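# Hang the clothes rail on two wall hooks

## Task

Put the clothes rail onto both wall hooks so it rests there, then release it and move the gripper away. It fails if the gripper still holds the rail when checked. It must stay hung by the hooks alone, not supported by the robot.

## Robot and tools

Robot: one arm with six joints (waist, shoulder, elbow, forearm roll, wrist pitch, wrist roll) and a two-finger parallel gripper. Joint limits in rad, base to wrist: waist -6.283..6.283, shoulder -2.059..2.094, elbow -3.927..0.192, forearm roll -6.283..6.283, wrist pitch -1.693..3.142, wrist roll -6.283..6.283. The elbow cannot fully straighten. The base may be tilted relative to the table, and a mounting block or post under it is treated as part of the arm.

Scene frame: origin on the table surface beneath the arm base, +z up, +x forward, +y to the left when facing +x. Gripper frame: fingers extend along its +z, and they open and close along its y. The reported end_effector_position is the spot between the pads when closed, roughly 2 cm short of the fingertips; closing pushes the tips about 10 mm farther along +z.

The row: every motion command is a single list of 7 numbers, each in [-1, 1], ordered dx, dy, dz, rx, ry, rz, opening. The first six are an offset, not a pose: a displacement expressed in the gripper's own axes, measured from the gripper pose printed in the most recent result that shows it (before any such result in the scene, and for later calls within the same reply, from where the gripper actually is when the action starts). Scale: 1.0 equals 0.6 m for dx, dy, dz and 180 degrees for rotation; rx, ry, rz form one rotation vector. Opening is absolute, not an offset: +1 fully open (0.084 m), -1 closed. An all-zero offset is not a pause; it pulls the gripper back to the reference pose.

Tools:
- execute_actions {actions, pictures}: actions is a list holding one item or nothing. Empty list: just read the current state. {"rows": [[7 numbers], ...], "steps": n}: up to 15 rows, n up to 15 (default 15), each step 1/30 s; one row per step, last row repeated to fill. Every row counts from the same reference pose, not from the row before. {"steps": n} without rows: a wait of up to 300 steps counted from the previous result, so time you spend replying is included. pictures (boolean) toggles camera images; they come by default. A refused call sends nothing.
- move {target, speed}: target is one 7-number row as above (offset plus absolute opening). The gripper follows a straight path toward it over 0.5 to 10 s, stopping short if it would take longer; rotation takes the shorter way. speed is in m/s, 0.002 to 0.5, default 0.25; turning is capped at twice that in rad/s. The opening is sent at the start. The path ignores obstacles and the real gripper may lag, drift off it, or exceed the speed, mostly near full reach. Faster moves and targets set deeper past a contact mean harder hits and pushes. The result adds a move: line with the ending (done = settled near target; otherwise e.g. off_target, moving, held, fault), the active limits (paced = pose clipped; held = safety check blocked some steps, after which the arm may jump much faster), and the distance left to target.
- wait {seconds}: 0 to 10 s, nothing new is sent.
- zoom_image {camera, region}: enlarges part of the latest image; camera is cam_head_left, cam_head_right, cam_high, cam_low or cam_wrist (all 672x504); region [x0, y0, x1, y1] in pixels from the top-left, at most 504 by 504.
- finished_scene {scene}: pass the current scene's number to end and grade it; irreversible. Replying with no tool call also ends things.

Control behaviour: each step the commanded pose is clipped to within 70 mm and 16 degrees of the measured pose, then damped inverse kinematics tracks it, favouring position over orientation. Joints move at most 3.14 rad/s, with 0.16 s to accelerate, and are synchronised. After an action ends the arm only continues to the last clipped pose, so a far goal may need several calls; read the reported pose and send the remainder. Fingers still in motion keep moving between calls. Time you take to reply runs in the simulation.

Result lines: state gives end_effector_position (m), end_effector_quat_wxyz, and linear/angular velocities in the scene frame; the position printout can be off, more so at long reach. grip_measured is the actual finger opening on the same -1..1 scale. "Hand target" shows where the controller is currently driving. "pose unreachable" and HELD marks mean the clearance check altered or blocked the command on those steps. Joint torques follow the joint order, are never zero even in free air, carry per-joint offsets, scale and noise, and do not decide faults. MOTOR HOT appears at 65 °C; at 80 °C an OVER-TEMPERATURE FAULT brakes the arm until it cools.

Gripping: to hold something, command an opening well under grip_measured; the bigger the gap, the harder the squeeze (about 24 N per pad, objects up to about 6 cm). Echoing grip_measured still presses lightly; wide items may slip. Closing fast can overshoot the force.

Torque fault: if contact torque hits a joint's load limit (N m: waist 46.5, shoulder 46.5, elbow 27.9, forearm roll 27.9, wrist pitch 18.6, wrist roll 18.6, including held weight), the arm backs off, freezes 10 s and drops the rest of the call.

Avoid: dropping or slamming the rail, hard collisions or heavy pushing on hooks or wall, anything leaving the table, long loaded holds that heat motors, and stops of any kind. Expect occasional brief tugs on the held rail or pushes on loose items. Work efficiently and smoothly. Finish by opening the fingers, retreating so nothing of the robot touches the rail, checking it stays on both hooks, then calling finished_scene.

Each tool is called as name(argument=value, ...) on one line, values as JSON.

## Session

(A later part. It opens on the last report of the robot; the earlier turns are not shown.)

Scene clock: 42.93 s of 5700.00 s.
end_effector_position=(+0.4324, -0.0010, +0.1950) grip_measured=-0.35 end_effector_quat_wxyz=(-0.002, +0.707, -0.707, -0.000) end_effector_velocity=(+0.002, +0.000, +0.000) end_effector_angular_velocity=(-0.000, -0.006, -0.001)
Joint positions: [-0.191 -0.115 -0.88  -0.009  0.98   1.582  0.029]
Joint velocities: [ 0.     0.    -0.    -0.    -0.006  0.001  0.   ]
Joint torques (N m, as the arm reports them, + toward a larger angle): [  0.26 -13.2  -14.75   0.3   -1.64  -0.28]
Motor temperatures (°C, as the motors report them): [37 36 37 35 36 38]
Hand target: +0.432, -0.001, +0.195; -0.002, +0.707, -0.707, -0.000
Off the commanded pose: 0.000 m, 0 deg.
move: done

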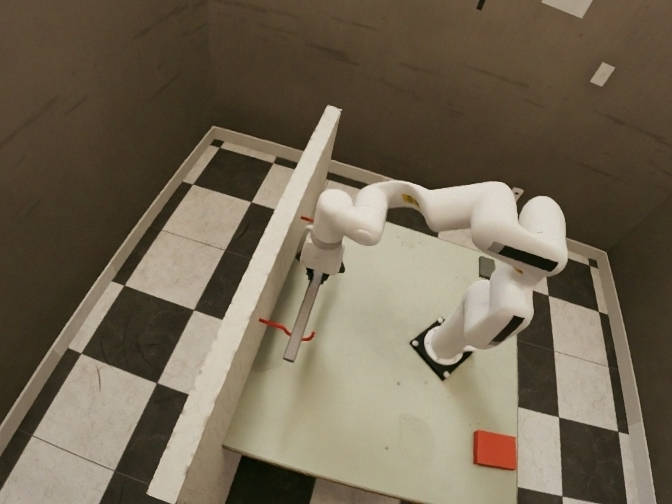

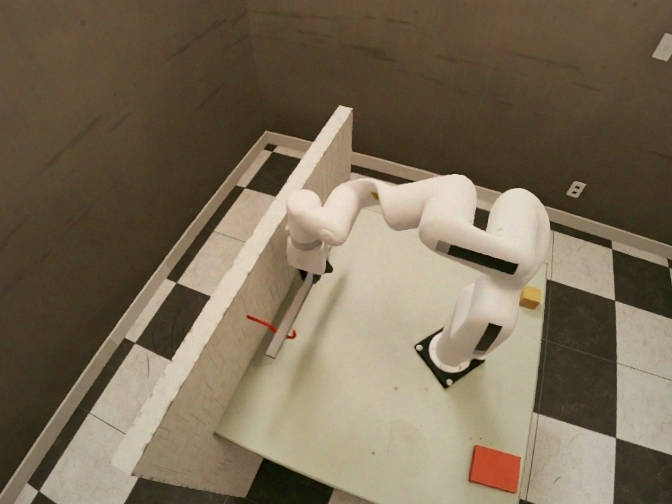

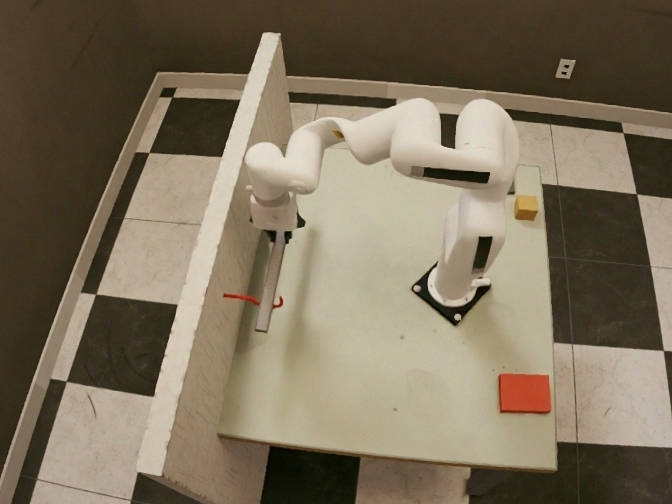

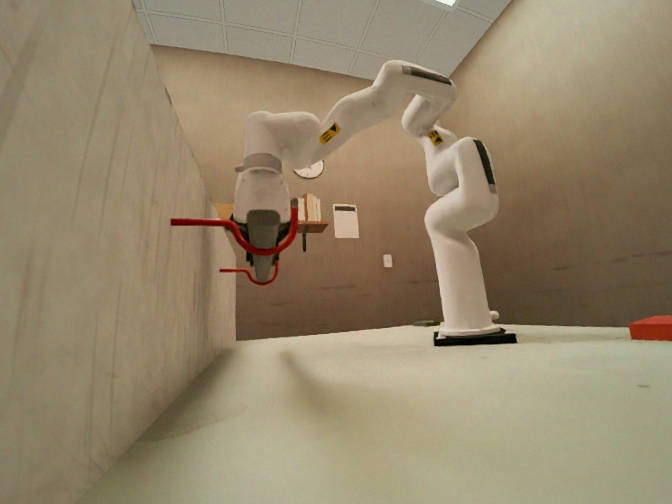

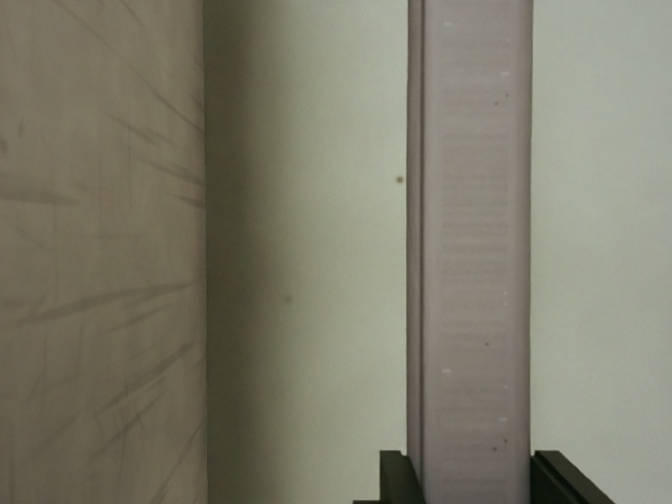

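move(target=[0,0,0.009,0,0,0,-1], speed=0.015)

move(target=[0,0,0,0,0,0,0.6])

move(target=[0,0,-0.22,0,0,0,0.6])

Scene clock: 48.77 s of 5700.00 s.
end_effector_position=(+0.4327, -0.0010, +0.1908) grip_measured=-0.35 end_effector_quat_wxyz=(-0.003, +0.707, -0.707, +0.000) end_effector_velocity=(+0.000, -0.001, -0.002) end_effector_angular_velocity=(+0.000, -0.001, -0.002)
Joint positions: [-0.191 -0.11  -0.873 -0.009  0.965  1.582  0.029]
Joint velocities: [-0.002  0.002  0.003  0.    -0.006 -0.     0.   ]
Joint torques (N m, as the arm reports them, + toward a larger angle): [  0.52 -10.34 -13.63   0.4   -2.41  -0.13]
Motor temperatures (°C, as the motors report them): [37 36 38 35 36 38]
Hand target: +0.432, -0.001, +0.190; -0.002, +0.707, -0.707, -0.000
Off the commanded pose: 0.001 m, 0 deg.
After step 90, 2.13 s passed at rest.
move: done

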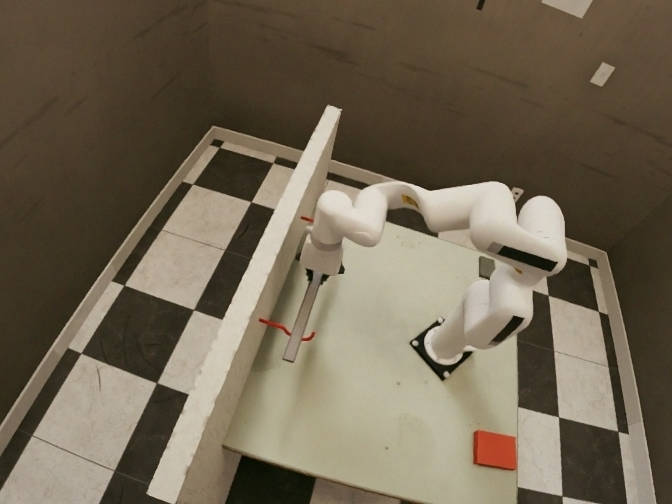

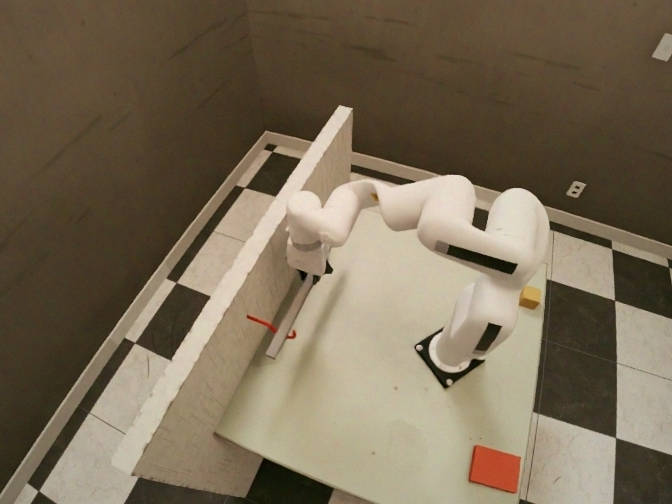

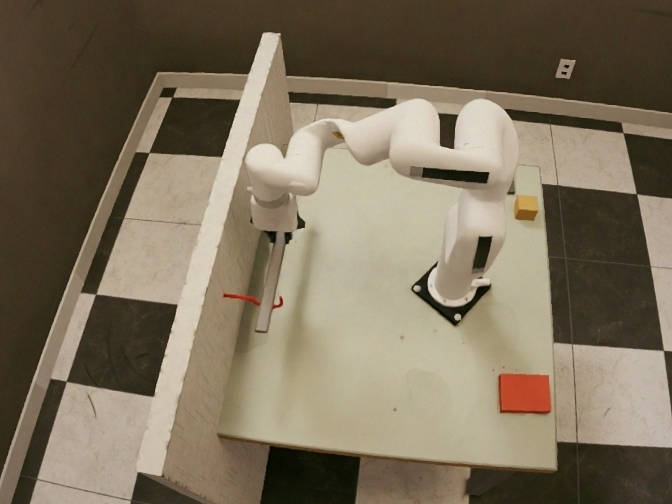

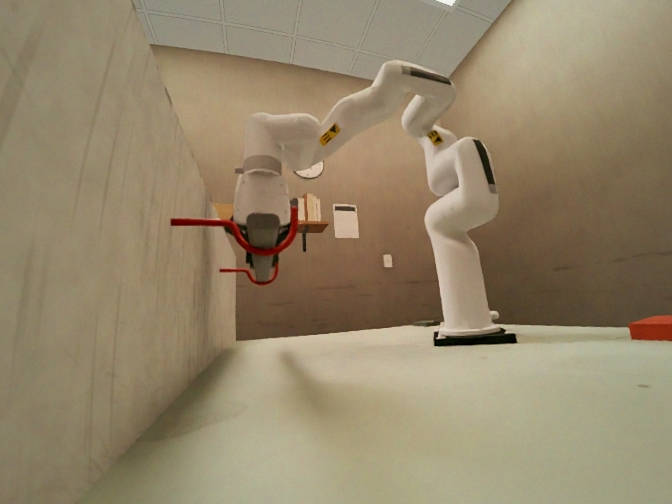

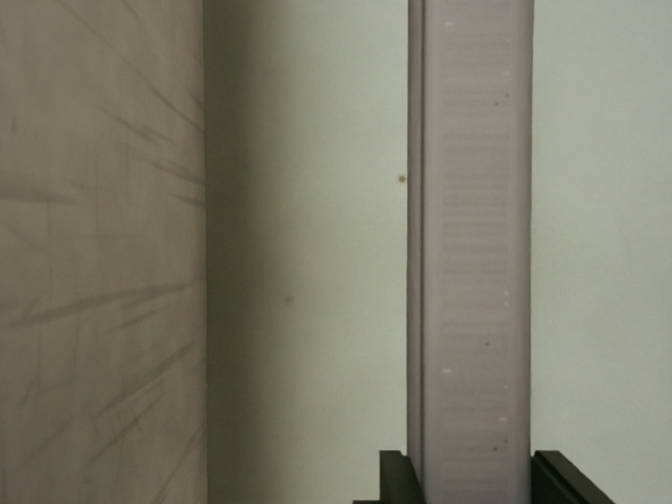

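Scene clock: 49.33 s of 5700.00 s.
end_effector_position=(+0.4327, -0.0010, +0.1908) grip_measured=+0.59 end_effector_quat_wxyz=(-0.003, +0.707, -0.707, +0.000) end_effector_velocity=(-0.000, +0.000, +0.001) end_effector_angular_velocity=(+0.000, -0.000, -0.001)
Joint positions: [-0.191 -0.11  -0.873 -0.009  0.965  1.582  0.069]
Joint velocities: [-0.    -0.001 -0.     0.     0.001  0.     0.   ]
Joint torques (N m, as the arm reports them, + toward a larger angle): [  0.49 -12.37 -13.88   0.4   -1.38  -0.2 ]
Motor temperatures (°C, as the motors report them): [37 36 38 35 36 38]
Hand target: +0.433, -0.001, +0.191; -0.003, +0.707, -0.707, +0.000
Off the commanded pose: 0.000 m, 0 deg.
move: done

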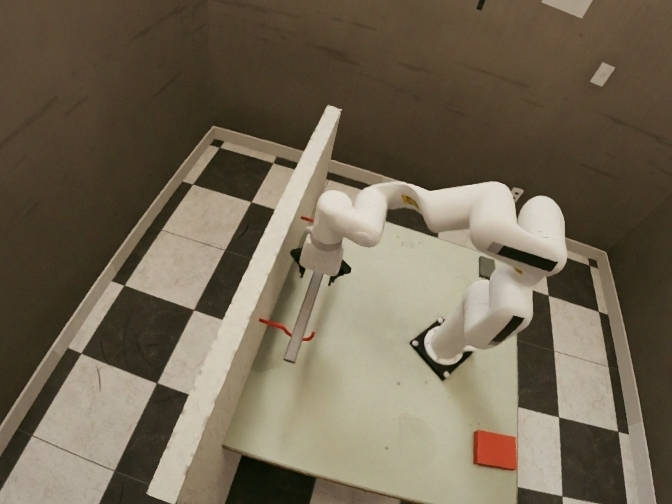

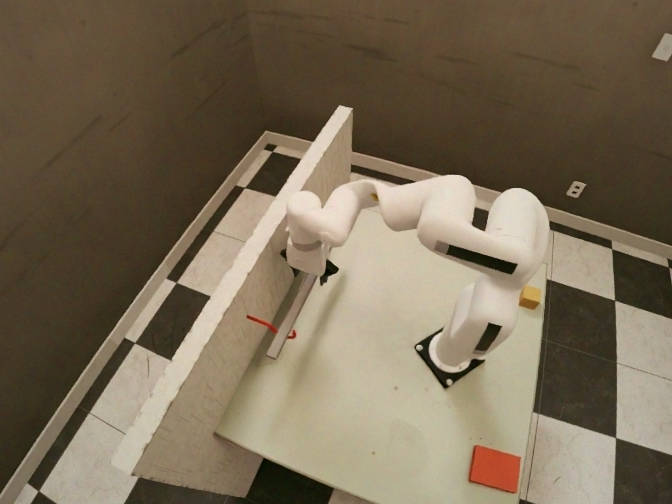

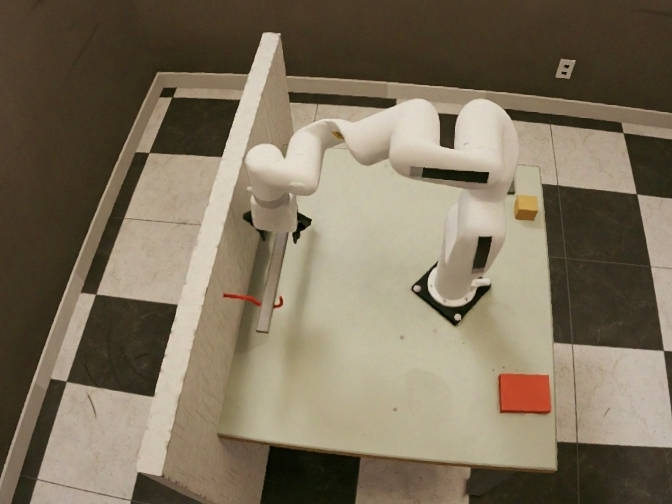

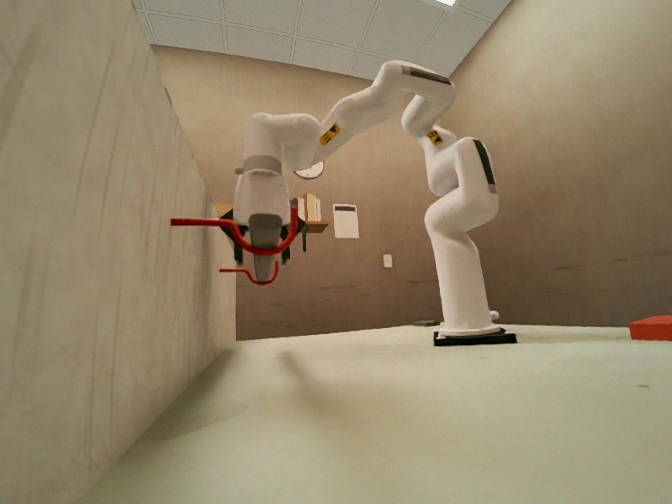

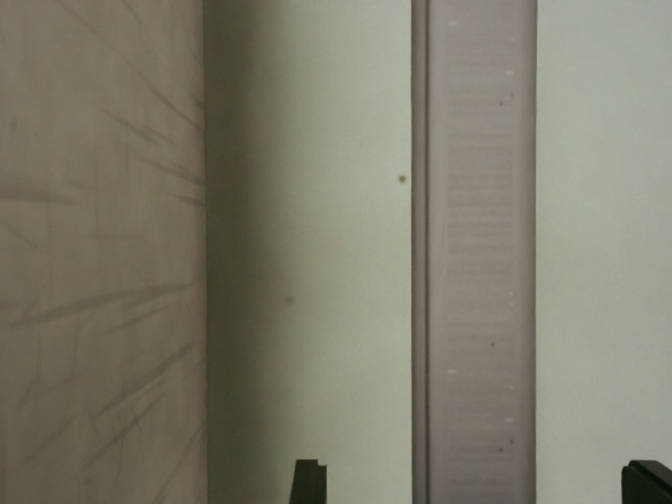

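Scene clock: 50.37 s of 5700.00 s.
end_effector_position=(+0.4321, -0.0011, +0.3218) grip_measured=+0.59 end_effector_quat_wxyz=(-0.002, +0.707, -0.707, -0.000) end_effector_velocity=(+0.002, +0.000, +0.007) end_effector_angular_velocity=(-0.000, -0.009, +0.001)
Joint positions: [-0.187 -0.197 -1.165 -0.007  1.346  1.581  0.069]
Joint velocities: [ 0.    -0.    -0.018 -0.     0.01  -0.     0.   ]
Joint torques (N m, as the arm reports them, + toward a larger angle): [  0.37 -11.58 -14.56   0.34  -1.54  -0.2 ]
Motor temperatures (°C, as the motors report them): [37 36 38 35 36 38]
Hand target: +0.432, -0.001, +0.323; -0.003, +0.707, -0.707, +0.000
Off the commanded pose: 0.001 m, 0 deg.
move: done

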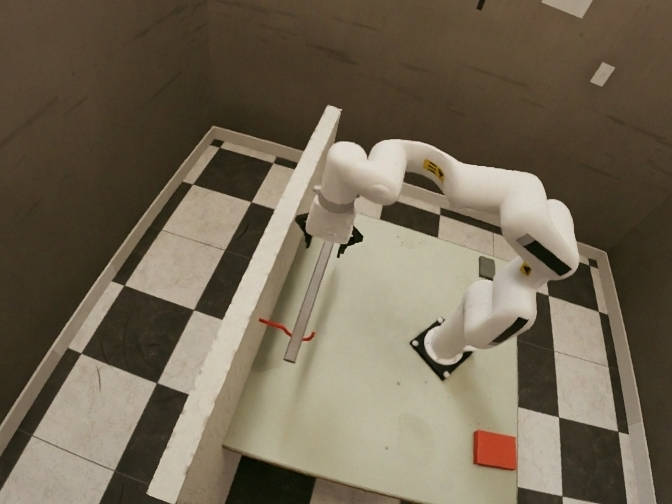

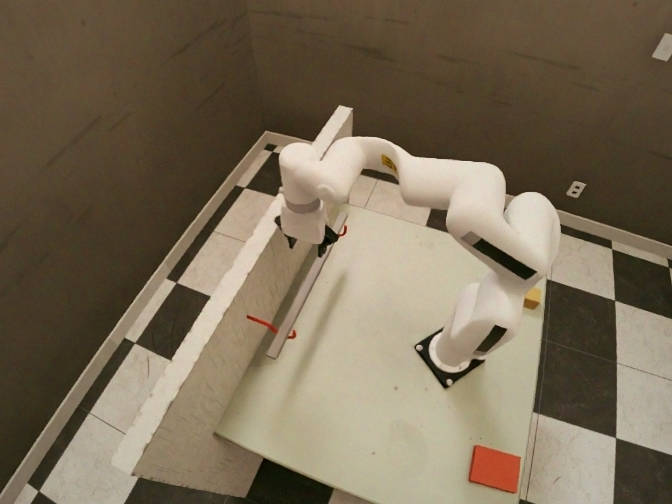

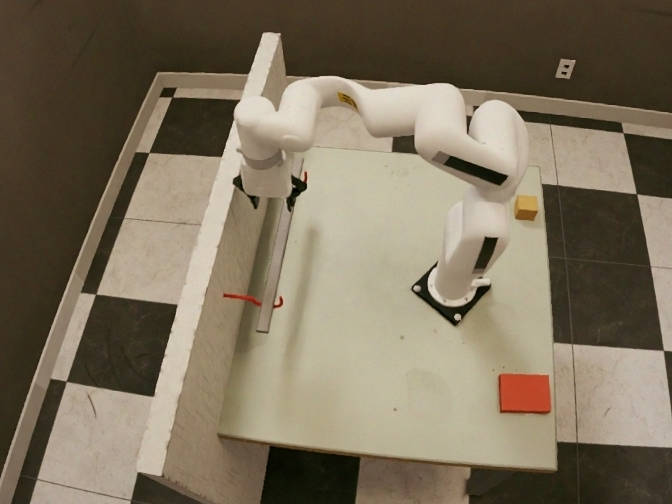

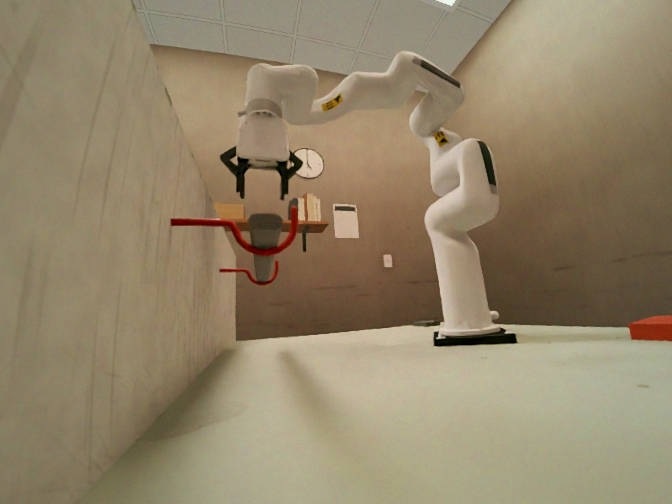

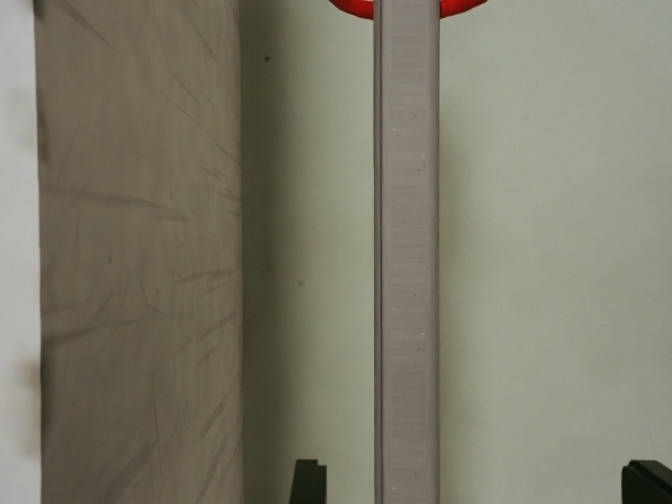

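finished_scene(scene=2)

The scene is finished: the task was done.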